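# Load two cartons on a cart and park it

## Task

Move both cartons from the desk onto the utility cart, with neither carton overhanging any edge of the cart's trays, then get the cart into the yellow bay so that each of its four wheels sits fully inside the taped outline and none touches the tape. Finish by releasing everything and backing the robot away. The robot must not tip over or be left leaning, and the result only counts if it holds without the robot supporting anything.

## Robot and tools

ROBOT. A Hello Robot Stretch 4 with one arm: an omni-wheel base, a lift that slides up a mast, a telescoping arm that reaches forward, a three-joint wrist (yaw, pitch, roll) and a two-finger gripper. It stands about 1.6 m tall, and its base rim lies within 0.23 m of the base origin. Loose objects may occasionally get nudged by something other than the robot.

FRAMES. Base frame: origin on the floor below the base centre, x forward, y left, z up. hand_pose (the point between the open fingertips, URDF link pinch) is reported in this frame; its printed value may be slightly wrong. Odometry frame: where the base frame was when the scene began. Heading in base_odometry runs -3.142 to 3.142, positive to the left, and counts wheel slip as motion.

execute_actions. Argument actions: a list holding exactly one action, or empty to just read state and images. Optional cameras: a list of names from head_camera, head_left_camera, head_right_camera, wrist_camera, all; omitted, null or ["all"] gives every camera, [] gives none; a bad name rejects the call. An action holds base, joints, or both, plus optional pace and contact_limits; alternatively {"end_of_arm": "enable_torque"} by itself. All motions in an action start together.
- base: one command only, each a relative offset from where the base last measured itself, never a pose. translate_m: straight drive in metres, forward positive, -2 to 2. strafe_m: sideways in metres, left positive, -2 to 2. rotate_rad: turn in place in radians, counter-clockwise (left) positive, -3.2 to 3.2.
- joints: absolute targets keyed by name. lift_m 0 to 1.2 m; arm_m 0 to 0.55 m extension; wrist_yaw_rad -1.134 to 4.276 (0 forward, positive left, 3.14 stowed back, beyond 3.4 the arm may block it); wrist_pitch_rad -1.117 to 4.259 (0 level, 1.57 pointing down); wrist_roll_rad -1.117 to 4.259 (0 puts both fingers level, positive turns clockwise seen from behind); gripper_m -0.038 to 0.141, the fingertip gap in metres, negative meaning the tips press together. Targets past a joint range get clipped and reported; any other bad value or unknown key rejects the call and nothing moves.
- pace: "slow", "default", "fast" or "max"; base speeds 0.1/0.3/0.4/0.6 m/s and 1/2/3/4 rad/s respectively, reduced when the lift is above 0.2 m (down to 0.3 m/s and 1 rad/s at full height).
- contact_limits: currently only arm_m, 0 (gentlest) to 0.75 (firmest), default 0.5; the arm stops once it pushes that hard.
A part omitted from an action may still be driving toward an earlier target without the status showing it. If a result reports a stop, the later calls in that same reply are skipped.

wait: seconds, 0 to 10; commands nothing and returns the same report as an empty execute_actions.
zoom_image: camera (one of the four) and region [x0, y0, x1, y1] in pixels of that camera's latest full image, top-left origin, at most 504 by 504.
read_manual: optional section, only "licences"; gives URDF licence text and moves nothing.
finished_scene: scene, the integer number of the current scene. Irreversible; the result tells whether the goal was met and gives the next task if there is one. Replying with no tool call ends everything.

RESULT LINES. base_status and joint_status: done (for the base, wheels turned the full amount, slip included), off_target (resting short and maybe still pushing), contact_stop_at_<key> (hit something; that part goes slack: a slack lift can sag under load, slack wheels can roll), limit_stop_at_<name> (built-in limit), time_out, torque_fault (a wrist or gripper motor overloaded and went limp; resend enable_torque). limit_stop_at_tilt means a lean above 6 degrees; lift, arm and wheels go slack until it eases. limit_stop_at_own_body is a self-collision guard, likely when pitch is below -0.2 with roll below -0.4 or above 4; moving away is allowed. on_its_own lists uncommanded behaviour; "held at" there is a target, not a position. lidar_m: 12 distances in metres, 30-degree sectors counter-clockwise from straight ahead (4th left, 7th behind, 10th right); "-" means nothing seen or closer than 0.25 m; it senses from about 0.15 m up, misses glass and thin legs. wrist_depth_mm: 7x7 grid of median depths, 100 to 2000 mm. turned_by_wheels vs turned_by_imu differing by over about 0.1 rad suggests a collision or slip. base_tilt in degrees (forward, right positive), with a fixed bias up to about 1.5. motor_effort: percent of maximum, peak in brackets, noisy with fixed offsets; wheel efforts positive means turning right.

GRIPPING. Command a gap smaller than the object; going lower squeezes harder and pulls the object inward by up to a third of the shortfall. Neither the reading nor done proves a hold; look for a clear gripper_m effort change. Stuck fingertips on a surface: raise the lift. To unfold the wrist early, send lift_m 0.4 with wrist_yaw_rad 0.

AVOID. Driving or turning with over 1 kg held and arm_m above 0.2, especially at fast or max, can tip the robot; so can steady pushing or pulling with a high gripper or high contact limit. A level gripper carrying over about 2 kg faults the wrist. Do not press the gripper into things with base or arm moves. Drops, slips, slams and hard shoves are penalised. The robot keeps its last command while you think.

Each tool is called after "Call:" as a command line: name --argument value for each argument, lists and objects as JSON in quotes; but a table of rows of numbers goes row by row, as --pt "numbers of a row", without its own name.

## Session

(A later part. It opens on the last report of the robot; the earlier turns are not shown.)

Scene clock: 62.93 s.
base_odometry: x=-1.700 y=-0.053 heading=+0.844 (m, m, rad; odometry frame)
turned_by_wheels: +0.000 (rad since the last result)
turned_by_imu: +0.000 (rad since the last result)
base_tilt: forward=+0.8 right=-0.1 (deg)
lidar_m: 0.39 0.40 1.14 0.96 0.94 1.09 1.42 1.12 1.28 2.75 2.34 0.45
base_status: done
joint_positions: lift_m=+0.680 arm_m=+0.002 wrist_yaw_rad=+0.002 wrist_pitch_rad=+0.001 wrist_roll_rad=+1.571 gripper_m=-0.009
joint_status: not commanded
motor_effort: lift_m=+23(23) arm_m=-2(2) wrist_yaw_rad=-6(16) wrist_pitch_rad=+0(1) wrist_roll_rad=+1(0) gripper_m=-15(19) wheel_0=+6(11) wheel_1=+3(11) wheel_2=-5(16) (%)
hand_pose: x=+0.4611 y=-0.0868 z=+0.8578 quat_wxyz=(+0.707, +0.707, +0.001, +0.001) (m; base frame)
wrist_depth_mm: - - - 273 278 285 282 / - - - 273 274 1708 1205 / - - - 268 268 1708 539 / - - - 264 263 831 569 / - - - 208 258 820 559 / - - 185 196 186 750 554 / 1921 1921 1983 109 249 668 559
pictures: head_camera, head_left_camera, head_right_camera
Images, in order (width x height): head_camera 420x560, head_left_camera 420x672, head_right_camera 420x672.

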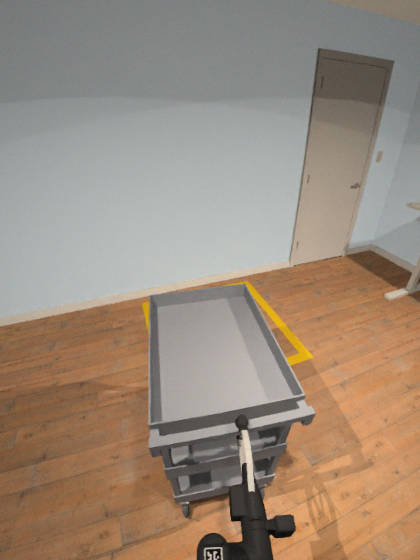

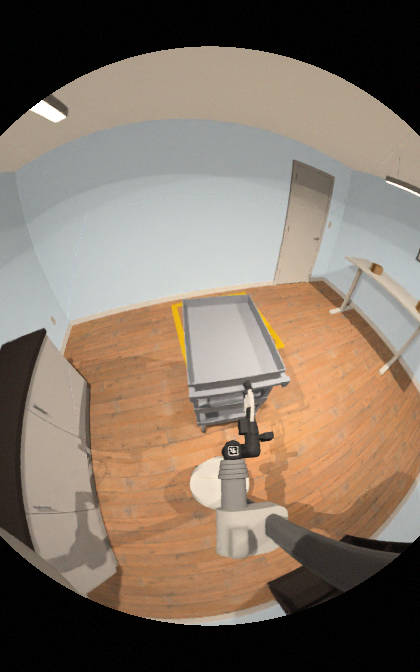

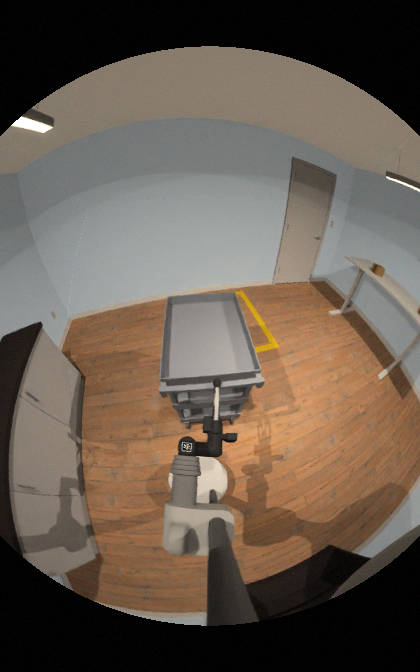

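Call:
execute_actions --actions '[{"base":{"strafe_m":0.15},"pace":"slow"}]' --cameras '[]'

Call:
execute_actions --actions '[{"base":{"translate_m":0.4}}]' --cameras '["head_camera","head_left_camera","head_right_camera"]'

Scene clock: 66.70 s.
base_odometry: x=-1.812 y=+0.047 heading=+0.844 (m, m, rad; odometry frame)
turned_by_wheels: +0.000 (rad since the last result)
turned_by_imu: -0.002 (rad since the last result)
base_tilt: forward=+0.8 right=-0.1 (deg)
lidar_m: 0.43 0.43 0.98 0.82 0.81 0.92 1.47 1.19 1.35 2.81 2.49 0.44
base_status: done
joint_positions: lift_m=+0.680 arm_m=+0.002 wrist_yaw_rad=-0.003 wrist_pitch_rad=+0.001 wrist_roll_rad=+1.571 gripper_m=-0.009
joint_status: not commanded
motor_effort: lift_m=+23(22) arm_m=-2(3) wrist_yaw_rad=+8(17) wrist_pitch_rad=-2(2) wrist_roll_rad=-2(3) gripper_m=-17(16) wheel_0=-8(14) wheel_1=+3(5) wheel_2=+0(6) (%)
hand_pose: x=+0.4607 y=-0.0882 z=+0.8577 quat_wxyz=(+0.707, +0.707, -0.001, -0.001) (m; base frame)
wrist_depth_mm: - - - 186 241 1576 1205 / - - - 189 245 1708 549 / - - - 191 248 798 564 / - - - 251 251 831 569 / - - - 208 254 820 559 / - - 184 198 185 741 554 / 1921 1921 1921 109 260 597 559
pictures: none
No camera images: the call's "cameras" was empty. Leave "cameras" out to get every camera's image.

Scene clock: 69.53 s.
base_odometry: x=-1.546 y=+0.346 heading=+0.844 (m, m, rad; odometry frame)
turned_by_wheels: +0.001 (rad since the last result)
turned_by_imu: +0.001 (rad since the last result)
base_tilt: forward=+0.8 right=-0.1 (deg)
lidar_m: 0.41 0.41 1.14 0.93 0.92 1.06 1.85 1.55 1.77 2.39 2.37 0.45
base_status: done
joint_positions: lift_m=+0.680 arm_m=+0.002 wrist_yaw_rad=+0.003 wrist_pitch_rad=+0.001 wrist_roll_rad=+1.571 gripper_m=-0.009
joint_status: not commanded
motor_effort: lift_m=+23(23) arm_m=-2(2) wrist_yaw_rad=-7(13) wrist_pitch_rad=-1(2) wrist_roll_rad=+1(2) gripper_m=-16(18) wheel_0=+5(12) wheel_1=+5(8) wheel_2=-3(18) (%)
hand_pose: x=+0.4612 y=-0.0867 z=+0.8578 quat_wxyz=(+0.707, +0.707, +0.001, +0.001) (m; base frame)
wrist_depth_mm: - - - 202 262 266 - / 1983 1921 1921 201 260 1863 1205 / 1863 1863 1863 257 257 831 554 / 1808 1756 1756 256 255 820 569 / 1708 1708 1661 208 253 820 569 / 1618 1661 185 195 186 759 554 / 1537 1537 1576 109 251 634 559
pictures: head_camera, head_left_camera, head_right_camera
Images, in order (width x height): head_camera 420x560, head_left_camera 420x672, head_right_camera 420x672.

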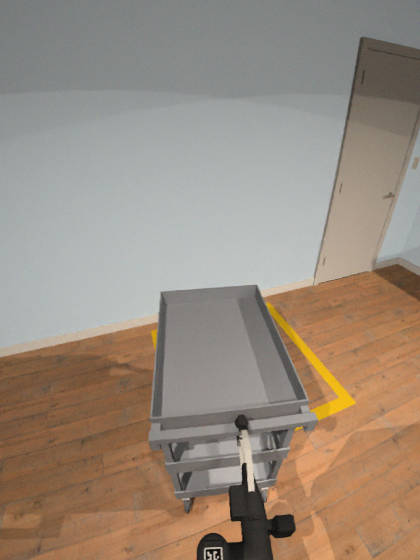

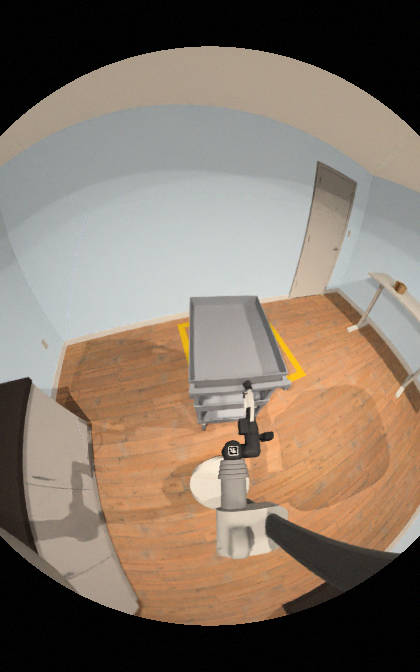

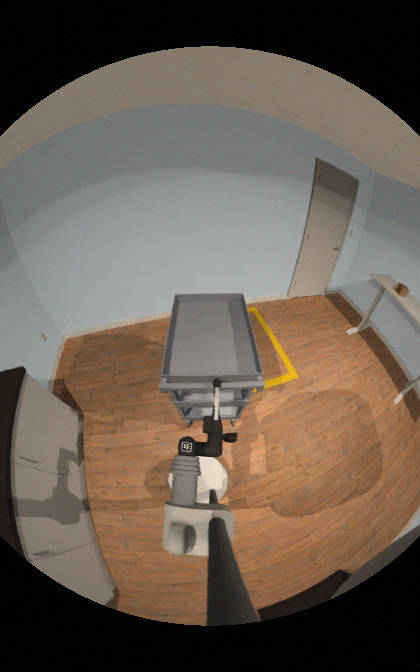

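Call:
execute_actions --actions '[{"base":{"strafe_m":0.22},"pace":"slow"}]' --cameras '[]'

Call:
execute_actions --actions '[{"base":{"translate_m":0.3}}]' --cameras '["head_camera","head_left_camera","head_right_camera"]'

Scene clock: 73.83 s.
base_odometry: x=-1.710 y=+0.492 heading=+0.844 (m, m, rad; odometry frame)
turned_by_wheels: +0.000 (rad since the last result)
turned_by_imu: -0.003 (rad since the last result)
base_tilt: forward=+0.8 right=-0.2 (deg)
lidar_m: 0.43 0.49 0.88 0.71 0.73 0.83 1.93 1.65 1.85 2.59 2.59 0.42
base_status: done
joint_positions: lift_m=+0.680 arm_m=+0.002 wrist_yaw_rad=-0.003 wrist_pitch_rad=+0.001 wrist_roll_rad=+1.571 gripper_m=-0.009
joint_status: not commanded
motor_effort: lift_m=+23(23) arm_m=-2(2) wrist_yaw_rad=+8(18) wrist_pitch_rad=-3(2) wrist_roll_rad=-1(1) gripper_m=-18(17) wheel_0=-6(14) wheel_1=+3(12) wheel_2=+0(2) (%)
hand_pose: x=+0.4607 y=-0.0882 z=+0.8577 quat_wxyz=(+0.707, +0.707, -0.001, -0.001) (m; base frame)
wrist_depth_mm: - - - 162 213 1576 535 / 1921 1921 1921 167 221 750 564 / 1808 1756 1808 174 230 809 564 / 1756 1708 1708 181 240 831 569 / 1618 1661 1618 190 250 788 564 / 1537 1576 184 198 185 691 544 / 1537 1464 1537 109 272 1430 496
pictures: none
No camera images: the call's "cameras" was empty. Leave "cameras" out to get every camera's image.

Scene clock: 76.30 s.
base_odometry: x=-1.511 y=+0.716 heading=+0.844 (m, m, rad; odometry frame)
turned_by_wheels: +0.001 (rad since the last result)
turned_by_imu: +0.008 (rad since the last result)
base_tilt: forward=+0.8 right=-0.1 (deg)
lidar_m: 0.42 0.46 1.70 0.82 0.81 0.93 1.59 1.93 2.53 2.48 2.47 0.41
base_status: done
joint_positions: lift_m=+0.680 arm_m=+0.001 wrist_yaw_rad=+0.003 wrist_pitch_rad=+0.003 wrist_roll_rad=+1.571 gripper_m=-0.010
joint_status: not commanded
motor_effort: lift_m=+23(22) arm_m=+0(2) wrist_yaw_rad=-8(15) wrist_pitch_rad=-7(8) wrist_roll_rad=-2(1) gripper_m=-11(16) wheel_0=+5(11) wheel_1=+5(15) wheel_2=-3(19) (%)
hand_pose: x=+0.4608 y=-0.0866 z=+0.8572 quat_wxyz=(+0.707, +0.707, +0.002, +0.000) (m; base frame)
wrist_depth_mm: 1618 1618 1576 143 196 1576 574 / 1537 1499 1499 148 203 732 559 / 1464 1464 1464 154 211 759 564 / 1430 1397 1430 160 219 768 564 / 1366 1336 1336 167 227 809 554 / 1308 1308 186 174 186 715 544 / 1255 1255 1255 109 245 1205 504
pictures: head_camera, head_left_camera, head_right_camera
Images, in order (width x height): head_camera 420x560, head_left_camera 420x672, head_right_camera 420x672.

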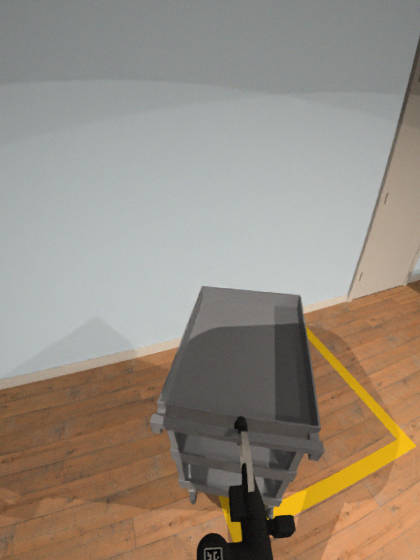

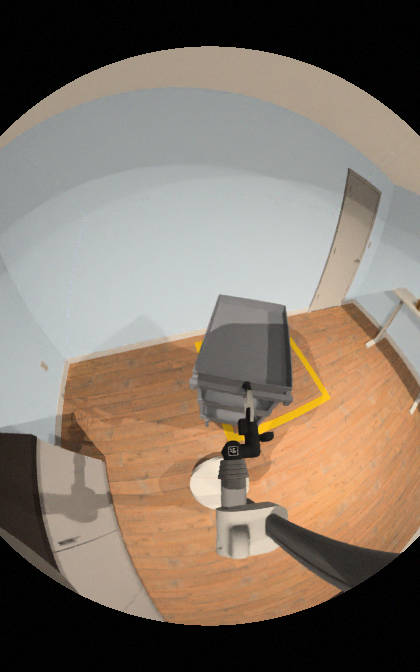

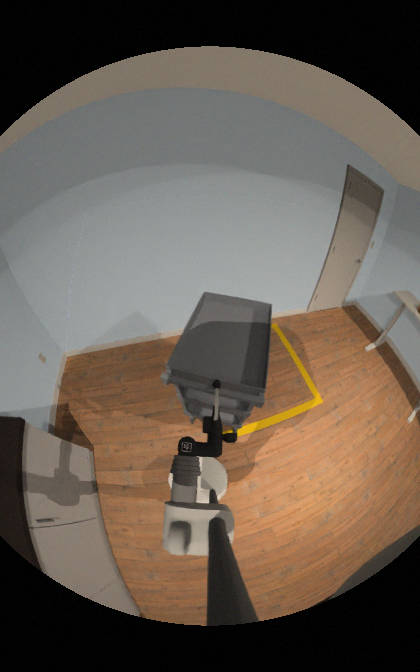

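Call:
execute_actions --actions '[{"joints":{"gripper_m":-0.03}}]' --cameras '[]'

Call:
execute_actions --actions '[{"base":{"translate_m":0.26},"pace":"slow"}]' --cameras '[]'

Call:
execute_actions --actions '[{"base":{"strafe_m":-0.3},"pace":"slow"}]' --cameras '["head_camera","head_left_camera","head_right_camera"]'

Scene clock: 77.57 s.
base_odometry: x=-1.511 y=+0.716 heading=+0.844 (m, m, rad; odometry frame)
turned_by_wheels: +0.000 (rad since the last result)
turned_by_imu: +0.000 (rad since the last result)
base_tilt: forward=+0.8 right=-0.1 (deg)
lidar_m: 0.40 0.44 1.70 0.81 0.79 0.93 1.59 1.91 2.53 2.51 2.48 0.40
base_status: not commanded
joint_positions: lift_m=+0.680 arm_m=+0.001 wrist_yaw_rad=+0.004 wrist_pitch_rad=+0.004 wrist_roll_rad=+1.571 gripper_m=-0.030
joint_status: all done
motor_effort: lift_m=+23(22) arm_m=+0(0) wrist_yaw_rad=-11(10) wrist_pitch_rad=-11(13) wrist_roll_rad=+1(3) gripper_m=-16(17) wheel_0=+5(5) wheel_1=+5(5) wheel_2=-3(3) (%)
hand_pose: x=+0.4608 y=-0.0864 z=+0.8567 quat_wxyz=(+0.707, +0.707, +0.003, +0.000) (m; base frame)
wrist_depth_mm: 1618 1618 1618 140 193 1430 535 / 1537 1537 1499 145 200 699 559 / 1499 1464 1430 150 207 759 564 / 1430 1397 1430 156 216 759 564 / 1366 1336 1336 163 224 809 554 / 1308 1281 183 170 182 715 554 / 1255 1229 1229 109 241 1205 504
pictures: none
No camera images: the call's "cameras" was empty. Leave "cameras" out to get every camera's image.

Scene clock: 81.43 s.
base_odometry: x=-1.339 y=+0.910 heading=+0.845 (m, m, rad; odometry frame)
turned_by_wheels: +0.000 (rad since the last result)
turned_by_imu: +0.000 (rad since the last result)
base_tilt: forward=+0.8 right=-0.1 (deg)
lidar_m: 0.40 0.45 1.44 0.88 0.88 1.02 1.73 2.17 2.82 2.43 2.41 0.42
base_status: done
joint_positions: lift_m=+0.680 arm_m=+0.001 wrist_yaw_rad=+0.000 wrist_pitch_rad=+0.004 wrist_roll_rad=+1.571 gripper_m=-0.030
joint_status: not commanded
motor_effort: lift_m=+22(22) arm_m=+0(0) wrist_yaw_rad=+1(10) wrist_pitch_rad=-11(10) wrist_roll_rad=-1(1) gripper_m=-16(16) wheel_0=+5(11) wheel_1=+6(6) wheel_2=-8(10) (%)
hand_pose: x=+0.4605 y=-0.0875 z=+0.8568 quat_wxyz=(+0.707, +0.707, +0.001, -0.002) (m; base frame)
wrist_depth_mm: 1336 1336 1308 150 205 1308 1182 / 1281 1281 1281 153 209 750 544 / 1205 1182 1205 157 214 759 559 / 1160 1160 1138 161 220 759 564 / 1098 1098 1118 167 225 809 554 / 1060 1078 182 170 182 707 549 / 1042 1025 1025 109 237 549 521
pictures: none
No camera images: the call's "cameras" was empty. Leave "cameras" out to get every camera's image.

Scene clock: 85.57 s.
base_odometry: x=-1.115 y=+0.711 heading=+0.845 (m, m, rad; odometry frame)
turned_by_wheels: +0.000 (rad since the last result)
turned_by_imu: +0.003 (rad since the last result)
base_tilt: forward=+0.9 right=-0.1 (deg)
lidar_m: 0.33 0.33 1.55 1.17 1.18 1.34 2.08 2.09 2.74 2.14 2.13 0.45
base_status: done
joint_positions: lift_m=+0.680 arm_m=+0.001 wrist_yaw_rad=+0.006 wrist_pitch_rad=+0.004 wrist_roll_rad=+1.571 gripper_m=-0.030
joint_status: not commanded
on_its_own: wrist_yaw_rad is at rest, and its effort (-17) is outside its rest range (-13 to +13)
motor_effort: lift_m=+22(23) arm_m=+0(0) wrist_yaw_rad=-17(19) wrist_pitch_rad=-10(11) wrist_roll_rad=+1(2) gripper_m=-15(16) wheel_0=+6(12) wheel_1=-3(12) wheel_2=+0(6) (%)
hand_pose: x=+0.4610 y=-0.0856 z=+0.8568 quat_wxyz=(+0.707, +0.707, +0.004, +0.001) (m; base frame)
wrist_depth_mm: 1430 1397 1397 264 286 1366 1182 / 1366 1336 1336 276 276 303 298 / 1308 1281 1281 199 262 1281 831 / 1255 1255 1255 189 248 820 549 / 1205 1182 1205 181 236 809 554 / 1160 1138 182 172 184 768 549 / 1098 1098 1078 109 215 634 554
pictures: head_camera, head_left_camera, head_right_camera
Images, in order (width x height): head_camera 420x560, head_left_camera 420x672, head_right_camera 420x672.

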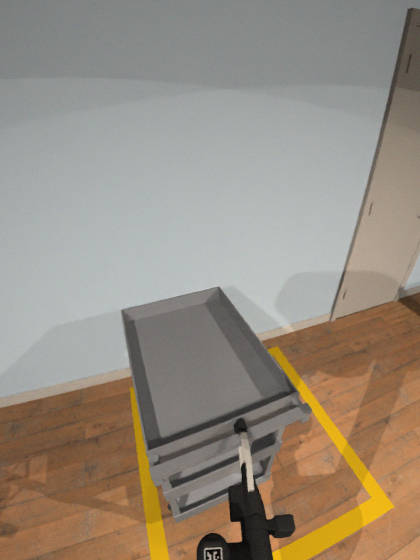

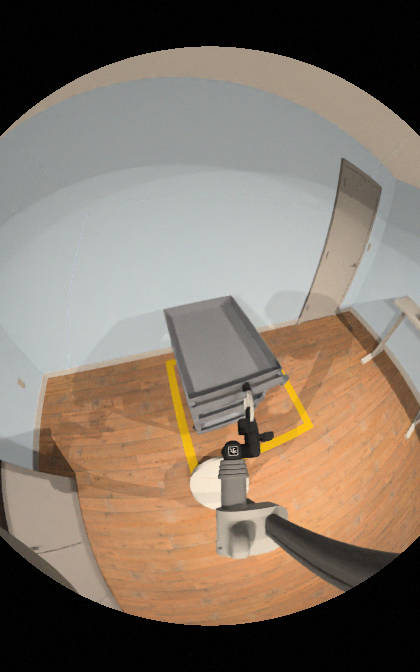

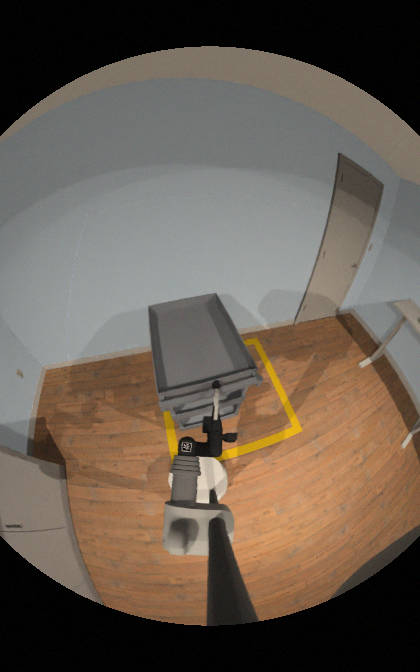

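Call:
execute_actions --actions '[{"joints":{"gripper_m":0.07}}]' --cameras '[]'

Call:
execute_actions --actions '[{"base":{"translate_m":-0.45}}]' --cameras '[]'

Call:
execute_actions --actions '[{"joints":{"wrist_roll_rad":0,"lift_m":0.15,"wrist_pitch_rad":0.3}}]'

Scene clock: 87.83 s.
base_odometry: x=-1.115 y=+0.711 heading=+0.845 (m, m, rad; odometry frame)
turned_by_wheels: +0.000 (rad since the last result)
turned_by_imu: +0.000 (rad since the last result)
base_tilt: forward=+0.8 right=-0.1 (deg)
lidar_m: 0.35 0.33 1.53 1.18 1.18 1.33 2.09 2.08 2.74 2.12 2.12 0.47
base_status: not commanded
joint_positions: lift_m=+0.680 arm_m=+0.001 wrist_yaw_rad=+0.000 wrist_pitch_rad=+0.002 wrist_roll_rad=+1.571 gripper_m=+0.070
joint_status: all done
motor_effort: lift_m=+23(23) arm_m=+0(0) wrist_yaw_rad=+1(17) wrist_pitch_rad=-6(12) wrist_roll_rad=-1(1) gripper_m=+1(16) wheel_0=+5(6) wheel_1=-3(3) wheel_2=+0(0) (%)
hand_pose: x=+0.4605 y=-0.0875 z=+0.8573 quat_wxyz=(+0.707, +0.707, +0.001, -0.001) (m; base frame)
wrist_depth_mm: 1430 1430 1397 267 296 1397 1255 / 1336 1397 1336 285 287 307 300 / 1336 1308 1281 270 270 1308 831 / 1255 1255 1229 197 255 1182 544 / 1205 1182 1182 188 243 809 559 / 1138 1138 1138 178 190 788 554 / 1118 1098 1118 109 219 683 559
pictures: none
No camera images: the call's "cameras" was empty. Leave "cameras" out to get every camera's image.

Scene clock: 90.83 s.
base_odometry: x=-1.413 y=+0.375 heading=+0.844 (m, m, rad; odometry frame)
turned_by_wheels: +0.000 (rad since the last result)
turned_by_imu: +0.000 (rad since the last result)
base_tilt: forward=+0.8 right=-0.1 (deg)
lidar_m: 0.77 1.77 1.98 1.03 1.03 1.19 1.95 1.64 2.24 2.27 2.28 0.94
base_status: done
joint_positions: lift_m=+0.680 arm_m=+0.001 wrist_yaw_rad=+0.000 wrist_pitch_rad=+0.002 wrist_roll_rad=+1.571 gripper_m=+0.070
joint_status: not commanded
motor_effort: lift_m=+23(22) arm_m=+0(0) wrist_yaw_rad=+0(2) wrist_pitch_rad=-5(9) wrist_roll_rad=-2(4) gripper_m=-2(3) wheel_0=-4(9) wheel_1=-3(11) wheel_2=+3(15) (%)
hand_pose: x=+0.4605 y=-0.0874 z=+0.8573 quat_wxyz=(+0.707, +0.707, +0.001, -0.001) (m; base frame)
wrist_depth_mm: 1983 1921 1921 1921 1863 1808 1255 / 1808 1921 1863 1863 1808 1756 1255 / 1756 1756 1756 1708 1708 878 1160 / 1708 1708 1708 1661 1661 707 1008 / 1618 1618 1576 1618 1229 820 1025 / 1537 1537 216 634 193 640 946 / 1499 1499 1464 109 1138 603 603
pictures: none
No camera images: the call's "cameras" was empty. Leave "cameras" out to get every camera's image.

Scene clock: 93.87 s.
base_odometry: x=-1.413 y=+0.375 heading=+0.844 (m, m, rad; odometry frame)
turned_by_wheels: +0.000 (rad since the last result)
turned_by_imu: +0.000 (rad since the last result)
base_tilt: forward=+0.8 right=-0.1 (deg)
lidar_m: 0.76 1.78 1.97 1.02 1.04 1.19 1.93 1.62 2.23 2.27 2.25 0.94
base_status: not commanded
joint_positions: lift_m=+0.150 arm_m=+0.001 wrist_yaw_rad=+0.000 wrist_pitch_rad=+0.302 wrist_roll_rad=+0.000 gripper_m=+0.070
joint_status: all done
motor_effort: lift_m=+16(21) arm_m=+0(0) wrist_yaw_rad=-1(0) wrist_pitch_rad=-5(3) wrist_roll_rad=-3(7) gripper_m=-1(2) wheel_0=-4(4) wheel_1=-3(3) wheel_2=+3(3) (%)
hand_pose: x=+0.4475 y=-0.0874 z=+0.2427 quat_wxyz=(+0.989, +0.000, +0.150, +0.000) (m; base frame)
wrist_depth_mm: 1281 1336 917 1042 1537 1708 1708 / 1336 1397 1464 1537 1618 1808 1808 / 1397 1430 1078 1060 917 1756 1863 / 1060 1060 661 917 917 1060 1078 / 732 741 715 750 750 750 741 / 564 569 218 580 193 574 559 / 469 459 484 109 484 459 469
pictures: head_camera, head_left_camera, head_right_camera, wrist_camera
camera_calibration (this result's frames):
wrist_camera: T_world_to_cam=[[0.0449222, -0.998699, 0.0241472, -0.109147], [-0.317683, -0.0371981, -0.947467, 0.426294], [0.947132, 0.0348912, -0.31894, -0.114576], [0, 0, 0, 1]] pos_world=[0.248848, -0.0891503, 0.369992]
Images, in order (width x height): head_camera 420x560, head_left_camera 420x672, head_right_camera 420x672, wrist_camera 616x392.

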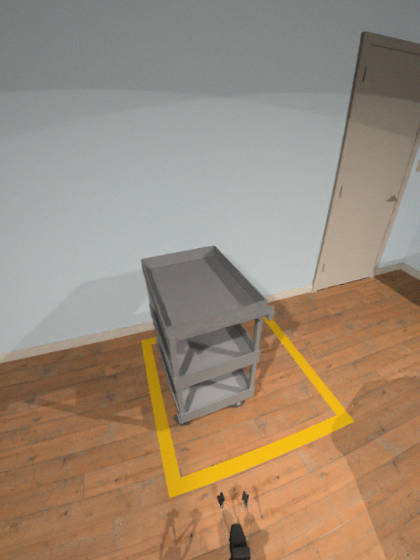

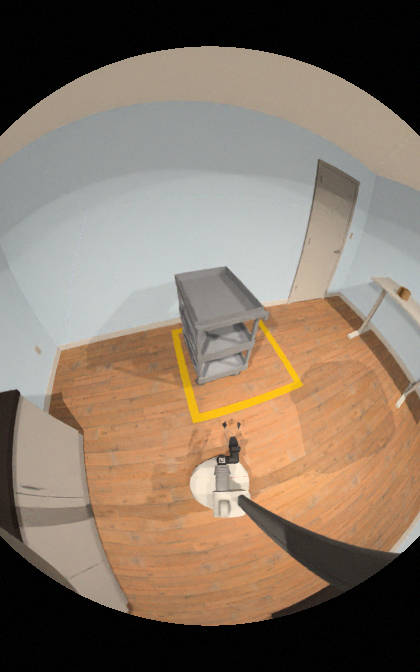

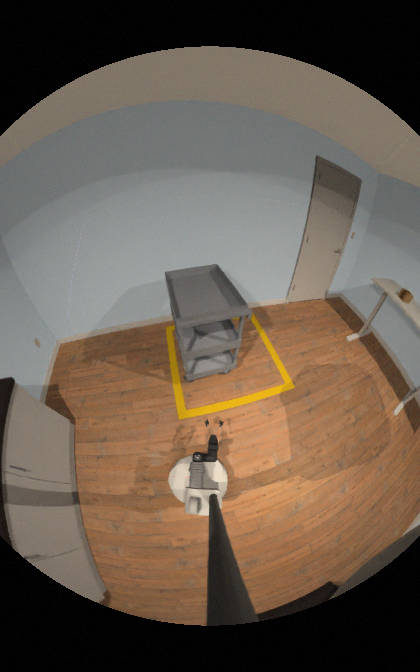

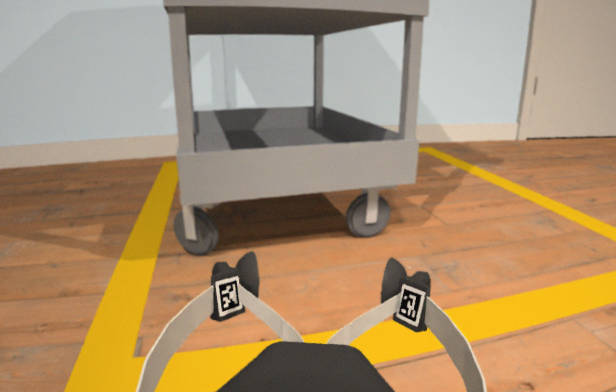

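Call:
execute_actions --actions '[{"base":{"strafe_m":0.5},"joints":{"wrist_yaw_rad":-0.3}}]' --cameras '["head_camera","wrist_camera"]'

Scene clock: 99.83 s.
base_odometry: x=-1.787 y=+0.707 heading=+0.845 (m, m, rad; odometry frame)
turned_by_wheels: +0.000 (rad since the last result)
turned_by_imu: -0.003 (rad since the last result)
base_tilt: forward=+0.8 right=-0.1 (deg)
lidar_m: 1.06 1.63 0.68 0.57 0.56 0.65 1.12 1.84 2.03 2.76 2.73 0.84
base_status: done
joint_positions: lift_m=+0.150 arm_m=+0.001 wrist_yaw_rad=-0.300 wrist_pitch_rad=+0.302 wrist_roll_rad=+0.000 gripper_m=+0.070
joint_status: all done
motor_effort: lift_m=+17(17) arm_m=+1(0) wrist_yaw_rad=+0(4) wrist_pitch_rad=-4(4) wrist_roll_rad=-4(1) gripper_m=-3(3) wheel_0=-2(13) wheel_1=+3(11) wheel_2=+0(3) (%)
hand_pose: x=+0.4094 y=-0.1648 z=+0.2426 quat_wxyz=(+0.978, +0.023, +0.149, -0.148) (m; base frame)
wrist_depth_mm: 1118 1229 1336 931 891 - - / 1160 1281 1397 1576 1863 - - / 1229 1308 1397 854 778 1430 1983 / 1060 1060 1060 976 917 976 1060 / 741 741 750 750 750 750 741 / 559 569 216 580 193 569 564 / 469 455 480 109 480 455 469
pictures: head_camera, wrist_camera
camera_calibration (this result's frames):
wrist_camera: T_world_to_cam=[[-0.252099, -0.967399, 0.0241765, -0.058061], [-0.314588, 0.0583025, -0.947436, 0.425679], [0.915139, -0.246454, -0.31903, -0.109066], [0, 0, 0, 1]] pos_world=[0.219087, -0.107866, 0.369912]
Images, in order (width x height): head_camera 420x560, wrist_camera 616x392.

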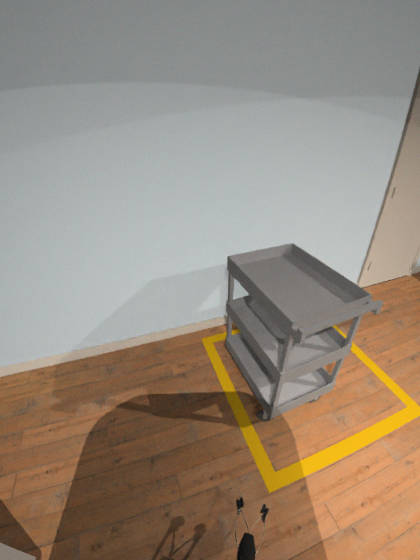

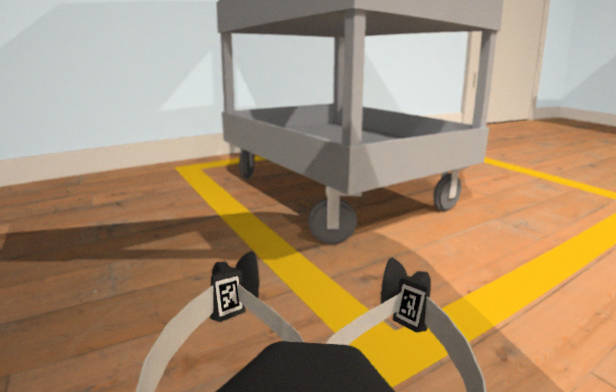

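Call:
execute_actions --actions '[{"base":{"rotate_rad":-1.275},"joints":{"wrist_yaw_rad":0,"wrist_pitch_rad":0}}]' --cameras '[]'

Call:
execute_actions --actions '[{"base":{"translate_m":2.0},"pace":"fast"}]' --cameras '[]'

Call:
execute_actions --actions '[{"base":{"strafe_m":0.5},"joints":{"lift_m":0.85,"gripper_m":0.14},"pace":"fast"}]'

Scene clock: 103.63 s.
base_odometry: x=-1.787 y=+0.707 heading=-0.429 (m, m, rad; odometry frame)
turned_by_wheels: -1.274 (rad since the last result)
turned_by_imu: -1.300 (rad since the last result)
base_tilt: forward=+0.8 right=-0.1 (deg)
lidar_m: 2.72 0.90 0.84 1.62 1.70 0.59 0.57 0.60 0.83 1.84 1.87 2.99
base_status: done
joint_positions: lift_m=+0.150 arm_m=+0.001 wrist_yaw_rad=+0.000 wrist_pitch_rad=+0.002 wrist_roll_rad=+0.000 gripper_m=+0.070
joint_status: all done
motor_effort: lift_m=+17(17) arm_m=+0(0) wrist_yaw_rad=+1(6) wrist_pitch_rad=-5(8) wrist_roll_rad=+0(1) gripper_m=-2(3) wheel_0=+5(8) wheel_1=+3(14) wheel_2=+3(12) (%)
hand_pose: x=+0.4605 y=-0.0875 z=+0.3278 quat_wxyz=(+1.000, +0.000, +0.001, +0.000) (m; base frame)
wrist_depth_mm: - - - - - - - / - - - - - - - / - - - - - - - / - - - - - - - / 1708 1808 1921 1921 1983 - 1983 / 991 1042 217 1098 193 1098 1060 / 741 715 788 109 798 741 778
pictures: none
No camera images: the call's "cameras" was empty. Leave "cameras" out to get every camera's image.

Scene clock: 109.90 s.
base_odometry: x=+0.031 y=-0.126 heading=-0.429 (m, m, rad; odometry frame)
turned_by_wheels: +0.000 (rad since the last result)
turned_by_imu: -0.002 (rad since the last result)
base_tilt: forward=+0.8 right=-0.1 (deg)
lidar_m: 0.70 0.74 1.03 1.61 1.40 1.17 2.60 2.72 1.94 2.09 2.17 0.75
base_status: done
joint_positions: lift_m=+0.150 arm_m=+0.001 wrist_yaw_rad=+0.000 wrist_pitch_rad=+0.002 wrist_roll_rad=+0.000 gripper_m=+0.070
joint_status: not commanded
motor_effort: lift_m=+17(17) arm_m=+0(0) wrist_yaw_rad=+0(0) wrist_pitch_rad=-8(4) wrist_roll_rad=+1(3) gripper_m=-3(0) wheel_0=+3(11) wheel_1=+3(10) wheel_2=+0(15) (%)
hand_pose: x=+0.4605 y=-0.0875 z=+0.3278 quat_wxyz=(+1.000, +0.000, +0.001, +0.000) (m; base frame)
wrist_depth_mm: 1336 1308 1281 1281 1255 1138 1229 / 1308 1308 1281 1308 1255 1229 1229 / 1336 1336 1308 1281 1255 1255 1255 / 1336 1308 1308 1281 1281 1281 1255 / 1336 1336 1308 1281 1281 1255 1281 / 976 1025 217 1118 193 904 1060 / 741 715 778 109 798 707 778
pictures: none
No camera images: the call's "cameras" was empty. Leave "cameras" out to get every camera's image.

Scene clock: 112.73 s.
base_odometry: x=+0.239 y=+0.329 heading=-0.429 (m, m, rad; odometry frame)
turned_by_wheels: +0.000 (rad since the last result)
turned_by_imu: -0.004 (rad since the last result)
base_tilt: forward=+0.8 right=+0.0 (deg)
lidar_m: 0.71 0.73 1.16 1.12 1.18 1.01 0.97 2.70 2.39 2.58 1.06 0.74
base_status: done
joint_positions: lift_m=+0.850 arm_m=+0.001 wrist_yaw_rad=+0.000 wrist_pitch_rad=+0.002 wrist_roll_rad=+0.000 gripper_m=+0.140
joint_status: all done
motor_effort: lift_m=+23(23) arm_m=+0(0) wrist_yaw_rad=+0(0) wrist_pitch_rad=-5(5) wrist_roll_rad=-1(2) gripper_m=+1(3) wheel_0=-2(14) wheel_1=+1(11) wheel_2=+0(1) (%)
hand_pose: x=+0.4605 y=-0.0874 z=+1.0273 quat_wxyz=(+1.000, +0.000, +0.001, +0.000) (m; base frame)
wrist_depth_mm: 1308 1281 1281 1281 1255 1229 1205 / 1308 1308 1308 1281 1255 1255 1255 / 1308 1308 1308 1281 1281 1255 1255 / 1336 1336 1308 768 1281 1255 1255 / 621 634 668 683 691 691 683 / 1336 1366 508 1281 500 207 1281 / 1366 1366 1336 109 1308 1308 1255
pictures: head_camera, head_left_camera, head_right_camera, wrist_camera
camera_calibration (this result's frames):
wrist_camera: T_world_to_cam=[[0.0355901, -0.998706, 0.0363269, -0.13695], [-0.0237777, -0.0371858, -0.999025, 1.09139], [0.999084, 0.0346916, -0.0250703, -0.202528], [0, 0, 0, 1]] pos_world=[0.233167, -0.089163, 1.09022]
Images, in order (width x height): head_camera 420x560, head_left_camera 420x672, head_right_camera 420x672, wrist_camera 616x392.

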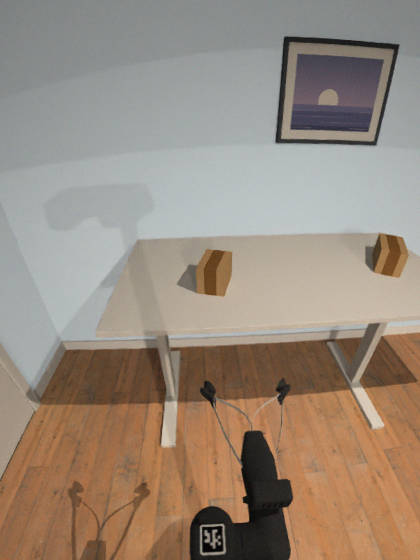

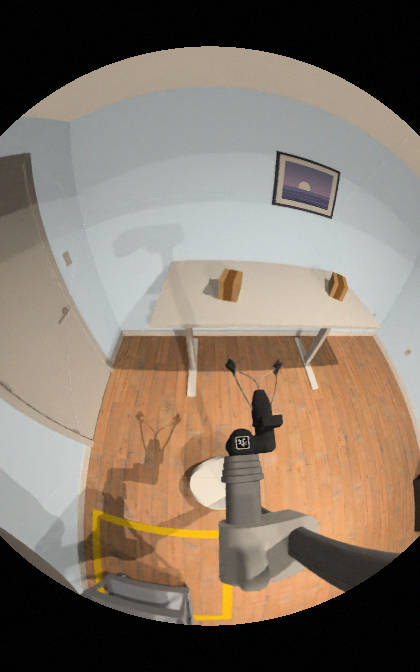

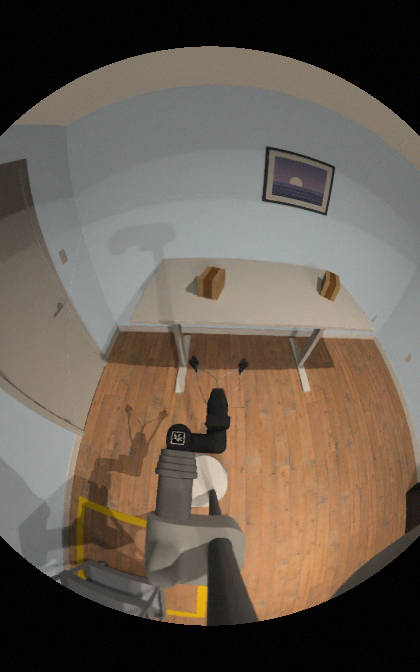

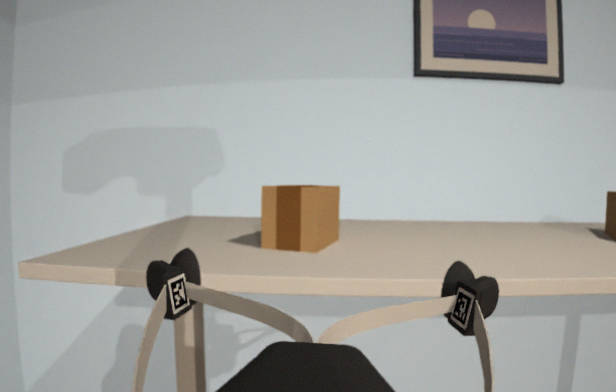

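Call:
execute_actions --actions '[{"base":{"rotate_rad":-0.2},"joints":{"lift_m":0.868}}]' --cameras '[]'

Call:
execute_actions --actions '[{"base":{"strafe_m":0.22},"joints":{"arm_m":0.2}}]' --cameras '["head_camera","wrist_camera"]'

Scene clock: 114.53 s.
base_odometry: x=+0.239 y=+0.329 heading=-0.628 (m, m, rad; odometry frame)
turned_by_wheels: -0.199 (rad since the last result)
turned_by_imu: -0.203 (rad since the last result)
base_tilt: forward=+0.8 right=-0.1 (deg)
lidar_m: 0.71 0.70 1.26 1.12 1.12 1.10 0.97 2.61 2.64 2.42 1.37 0.81
base_status: done
joint_positions: lift_m=+0.868 arm_m=+0.001 wrist_yaw_rad=+0.000 wrist_pitch_rad=+0.002 wrist_roll_rad=+0.000 gripper_m=+0.140
joint_status: all done
motor_effort: lift_m=+24(25) arm_m=+0(0) wrist_yaw_rad=+0(0) wrist_pitch_rad=-4(5) wrist_roll_rad=-2(2) gripper_m=+0(1) wheel_0=+5(9) wheel_1=+3(11) wheel_2=+3(8) (%)
hand_pose: x=+0.4605 y=-0.0874 z=+1.0452 quat_wxyz=(+1.000, +0.000, +0.001, +0.000) (m; base frame)
wrist_depth_mm: 1160 1205 1281 1308 1336 1430 1464 / 1182 1229 1281 1336 1366 1397 1464 / 1205 1229 1281 1308 1366 1430 1499 / 1205 1255 1281 1336 1397 1430 1499 / 683 707 683 778 788 788 778 / 798 500 521 535 559 207 1042 / 1229 1255 1308 109 1430 1499 1281
pictures: none
No camera images: the call's "cameras" was empty. Leave "cameras" out to get every camera's image.

Scene clock: 116.57 s.
base_odometry: x=+0.369 y=+0.507 heading=-0.628 (m, m, rad; odometry frame)
turned_by_wheels: +0.000 (rad since the last result)
turned_by_imu: -0.002 (rad since the last result)
base_tilt: forward=+0.9 right=-0.1 (deg)
lidar_m: 0.66 0.67 1.01 0.89 0.91 1.12 1.00 1.12 2.85 2.66 1.25 0.78
base_status: done
joint_positions: lift_m=+0.868 arm_m=+0.199 wrist_yaw_rad=+0.000 wrist_pitch_rad=+0.002 wrist_roll_rad=+0.000 gripper_m=+0.140
joint_status: all done
motor_effort: lift_m=+24(23) arm_m=+5(7) wrist_yaw_rad=-1(1) wrist_pitch_rad=-7(5) wrist_roll_rad=-1(1) gripper_m=+0(3) wheel_0=-4(11) wheel_1=+1(15) wheel_2=+0(2) (%)
hand_pose: x=+0.6585 y=-0.0874 z=+1.0453 quat_wxyz=(+1.000, +0.000, +0.001, +0.000) (m; base frame)
wrist_depth_mm: 960 1008 1042 1060 1098 1138 1205 / 976 1008 1042 1078 1118 1160 1205 / 991 1008 1042 1098 1138 1182 1205 / 991 1008 1060 1078 1138 1182 1229 / 976 715 741 480 778 778 768 / 392 370 359 430 394 208 421 / 289 283 307 109 315 324 334
pictures: head_camera, wrist_camera
camera_calibration (this result's frames):
wrist_camera: T_world_to_cam=[[0.0357819, -0.998699, 0.0363302, -0.144725], [-0.023672, -0.0371903, -0.999028, 1.11402], [0.999079, 0.0348871, -0.024972, -0.400002], [0, 0, 0, 1]] pos_world=[0.431183, -0.089151, 1.10821]
Images, in order (width x height): head_camera 420x560, wrist_camera 616x392.

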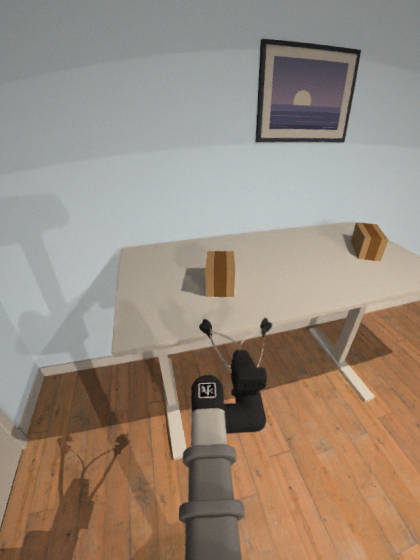

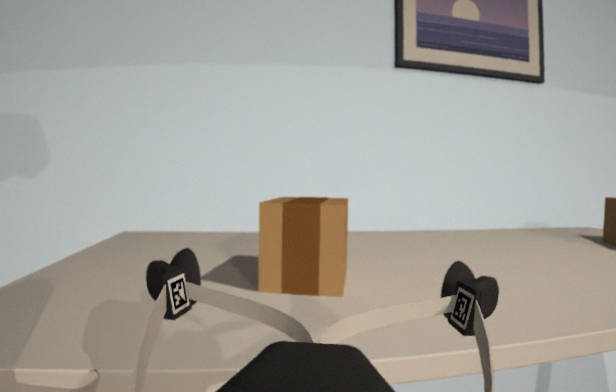

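Call:
execute_actions --actions '[{"base":{"strafe_m":0.015}}]' --cameras '[]'

Call:
execute_actions --actions '[{"base":{"translate_m":0.27}}]' --cameras '["head_camera","wrist_camera"]'

Scene clock: 117.67 s.
base_odometry: x=+0.377 y=+0.519 heading=-0.629 (m, m, rad; odometry frame)
turned_by_wheels: +0.000 (rad since the last result)
turned_by_imu: +0.000 (rad since the last result)
base_tilt: forward=+0.9 right=-0.1 (deg)
lidar_m: 0.66 0.66 1.01 0.87 0.90 1.11 1.00 1.03 2.84 2.64 1.25 0.78
base_status: done
joint_positions: lift_m=+0.868 arm_m=+0.199 wrist_yaw_rad=+0.000 wrist_pitch_rad=+0.002 wrist_roll_rad=+0.000 gripper_m=+0.140
joint_status: not commanded
motor_effort: lift_m=+24(24) arm_m=+5(5) wrist_yaw_rad=+0(0) wrist_pitch_rad=-6(5) wrist_roll_rad=+0(0) gripper_m=+1(0) wheel_0=-5(12) wheel_1=+2(11) wheel_2=+0(1) (%)
hand_pose: x=+0.6585 y=-0.0874 z=+1.0453 quat_wxyz=(+1.000, +0.000, +0.001, +0.000) (m; base frame)
wrist_depth_mm: 960 991 1025 1078 1098 1138 1205 / 960 991 1042 1078 1118 1160 1205 / 976 1008 1060 1078 1118 1205 1229 / 991 1008 1060 1078 1138 1182 1255 / 976 707 741 477 768 778 768 / 392 373 359 430 397 206 421 / 290 285 307 109 314 320 330
pictures: none
No camera images: the call's "cameras" was empty. Leave "cameras" out to get every camera's image.

Scene clock: 120.03 s.
base_odometry: x=+0.596 y=+0.360 heading=-0.628 (m, m, rad; odometry frame)
turned_by_wheels: +0.000 (rad since the last result)
turned_by_imu: +0.000 (rad since the last result)
base_tilt: forward=+0.9 right=-0.1 (deg)
lidar_m: 0.41 0.41 1.03 0.92 0.94 1.16 1.28 2.95 2.79 2.70 0.78 0.47
base_status: done
joint_positions: lift_m=+0.868 arm_m=+0.199 wrist_yaw_rad=+0.000 wrist_pitch_rad=+0.002 wrist_roll_rad=+0.000 gripper_m=+0.140
joint_status: not commanded
motor_effort: lift_m=+24(24) arm_m=+4(5) wrist_yaw_rad=+0(0) wrist_pitch_rad=-4(4) wrist_roll_rad=-1(0) gripper_m=-1(1) wheel_0=+5(10) wheel_1=+4(6) wheel_2=-4(20) (%)
hand_pose: x=+0.6586 y=-0.0874 z=+1.0453 quat_wxyz=(+1.000, +0.000, +0.001, +0.000) (m; base frame)
wrist_depth_mm: 723 750 788 809 842 866 891 / 741 759 788 820 842 891 917 / 732 768 798 820 854 904 917 / 741 768 809 820 866 891 917 / 683 707 213 206 241 778 759 / 394 370 211 205 202 208 421 / 289 283 216 109 278 291 304
pictures: head_camera, wrist_camera
camera_calibration (this result's frames):
wrist_camera: T_world_to_cam=[[0.0357819, -0.998699, 0.0363305, -0.144727], [-0.0236719, -0.0371906, -0.999028, 1.11405], [0.999079, 0.0348871, -0.0249718, -0.400032], [0, 0, 0, 1]] pos_world=[0.431213, -0.089151, 1.10823]
Images, in order (width x height): head_camera 420x560, wrist_camera 616x392.

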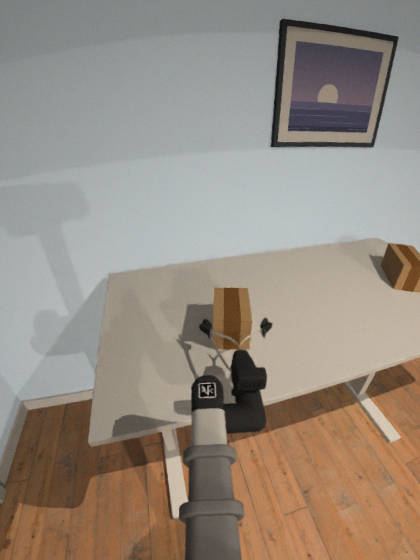

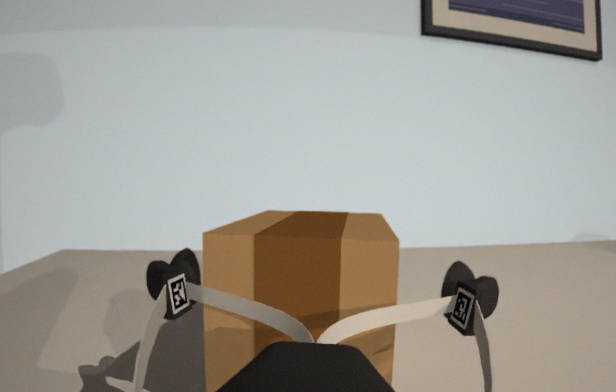

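Call:
execute_actions --actions '[{"base":{"strafe_m":0.012},"pace":"slow"}]' --cameras '[]'

Call:
execute_actions --actions '[{"joints":{"arm_m":0.22},"pace":"slow"}]' --cameras '["wrist_camera"]'

Call:
execute_actions --actions '[{"joints":{"gripper_m":0.04}}]' --cameras '["head_camera","wrist_camera"]'

Scene clock: 121.67 s.
base_odometry: x=+0.603 y=+0.370 heading=-0.628 (m, m, rad; odometry frame)
turned_by_wheels: +0.000 (rad since the last result)
turned_by_imu: +0.000 (rad since the last result)
base_tilt: forward=+0.9 right=-0.1 (deg)
lidar_m: 0.39 0.39 1.01 0.92 0.91 1.15 1.27 2.93 2.86 2.69 0.78 0.47
base_status: done
joint_positions: lift_m=+0.868 arm_m=+0.199 wrist_yaw_rad=+0.000 wrist_pitch_rad=+0.002 wrist_roll_rad=+0.000 gripper_m=+0.140
joint_status: not commanded
motor_effort: lift_m=+24(23) arm_m=+5(5) wrist_yaw_rad=+0(0) wrist_pitch_rad=-5(5) wrist_roll_rad=-2(1) gripper_m=-1(2) wheel_0=-4(9) wheel_1=+3(7) wheel_2=+0(6) (%)
hand_pose: x=+0.6586 y=-0.0874 z=+1.0453 quat_wxyz=(+1.000, +0.000, +0.001, +0.000) (m; base frame)
wrist_depth_mm: 732 750 778 809 842 866 878 / 723 759 778 820 854 878 917 / 741 759 798 820 854 878 917 / 741 778 798 831 854 891 931 / 741 707 229 206 202 768 768 / 392 370 212 206 202 207 421 / 289 285 273 109 203 291 304
pictures: none
No camera images: the call's "cameras" was empty. Leave "cameras" out to get every camera's image.

Scene clock: 122.83 s.
base_odometry: x=+0.603 y=+0.370 heading=-0.628 (m, m, rad; odometry frame)
turned_by_wheels: +0.000 (rad since the last result)
turned_by_imu: +0.000 (rad since the last result)
base_tilt: forward=+0.8 right=-0.1 (deg)
lidar_m: 0.40 0.40 1.02 0.92 0.91 1.14 1.29 2.94 2.85 2.72 0.78 0.46
base_status: not commanded
joint_positions: lift_m=+0.868 arm_m=+0.219 wrist_yaw_rad=-0.001 wrist_pitch_rad=+0.002 wrist_roll_rad=+0.000 gripper_m=+0.140
joint_status: all done
motor_effort: lift_m=+24(23) arm_m=+6(6) wrist_yaw_rad=+3(3) wrist_pitch_rad=-4(5) wrist_roll_rad=+0(2) gripper_m=-2(2) wheel_0=-4(4) wheel_1=+4(3) wheel_2=+1(0) (%)
hand_pose: x=+0.6783 y=-0.0877 z=+1.0453 quat_wxyz=(+1.000, +0.000, +0.001, +0.000) (m; base frame)
wrist_depth_mm: 715 732 768 788 820 842 866 / 723 741 768 798 831 866 904 / 723 741 778 798 831 866 904 / 732 750 788 798 842 866 904 / 723 741 217 187 183 768 768 / 392 373 193 186 181 208 421 / 289 285 195 109 183 291 304
pictures: wrist_camera
camera_calibration (this result's frames):
wrist_camera: T_world_to_cam=[[0.0348077, -0.998733, 0.0363302, -0.145058], [-0.0237083, -0.0371672, -0.999028, 1.11453], [0.999113, 0.0339126, -0.024972, -0.419889], [0, 0, 0, 1]] pos_world=[0.450989, -0.0892106, 1.10823]
Images, in order (width x height): wrist_camera 616x392.

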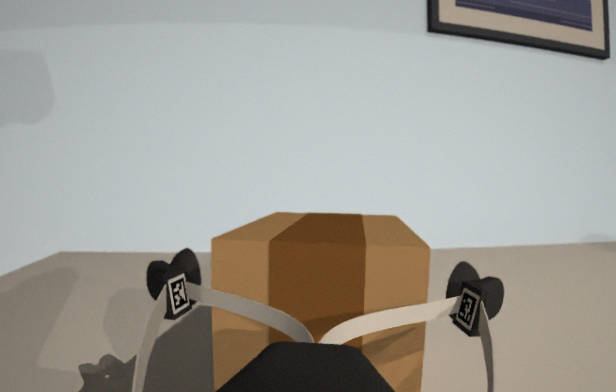

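Scene clock: 124.83 s.
base_odometry: x=+0.603 y=+0.370 heading=-0.628 (m, m, rad; odometry frame)
turned_by_wheels: +0.000 (rad since the last result)
turned_by_imu: +0.000 (rad since the last result)
base_tilt: forward=+0.8 right=-0.1 (deg)
lidar_m: 0.40 0.39 1.03 0.92 0.92 1.15 1.28 2.95 2.84 2.71 0.76 0.49
base_status: not commanded
joint_positions: lift_m=+0.868 arm_m=+0.219 wrist_yaw_rad=+0.000 wrist_pitch_rad=+0.003 wrist_roll_rad=+0.000 gripper_m=+0.041
joint_status: all done
motor_effort: lift_m=+24(23) arm_m=+4(5) wrist_yaw_rad=-1(4) wrist_pitch_rad=-7(6) wrist_roll_rad=+3(1) gripper_m=-27(24) wheel_0=-4(4) wheel_1=+3(3) wheel_2=+0(0) (%)
hand_pose: x=+0.6787 y=-0.0874 z=+1.0451 quat_wxyz=(+1.000, +0.000, +0.001, +0.000) (m; base frame)
wrist_depth_mm: 707 741 759 788 809 842 878 / 715 741 768 798 831 866 904 / 723 741 778 798 831 866 904 / 723 750 778 809 831 866 917 / 723 699 185 168 164 768 768 / 389 180 173 167 163 179 418 / 287 282 175 109 164 287 -
pictures: head_camera, wrist_camera
camera_calibration (this result's frames):
wrist_camera: T_world_to_cam=[[0.0358611, -0.998671, 0.0370158, -0.146194], [-0.0243905, -0.0379032, -0.998984, 1.1147], [0.999059, 0.0349218, -0.0257173, -0.419377], [0, 0, 0, 1]] pos_world=[0.451413, -0.0891034, 1.10819]
Images, in order (width x height): head_camera 420x560, wrist_camera 616x392.

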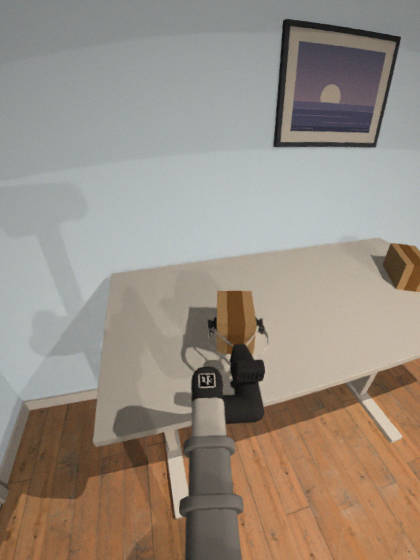

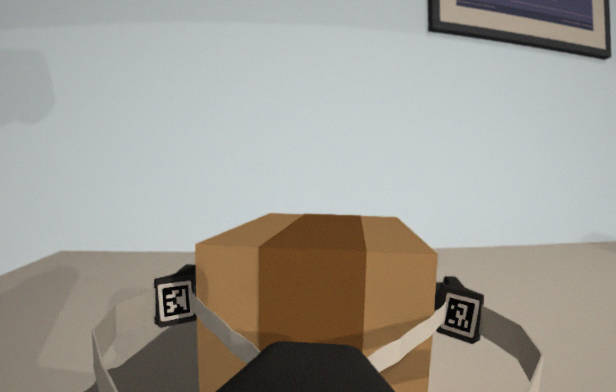

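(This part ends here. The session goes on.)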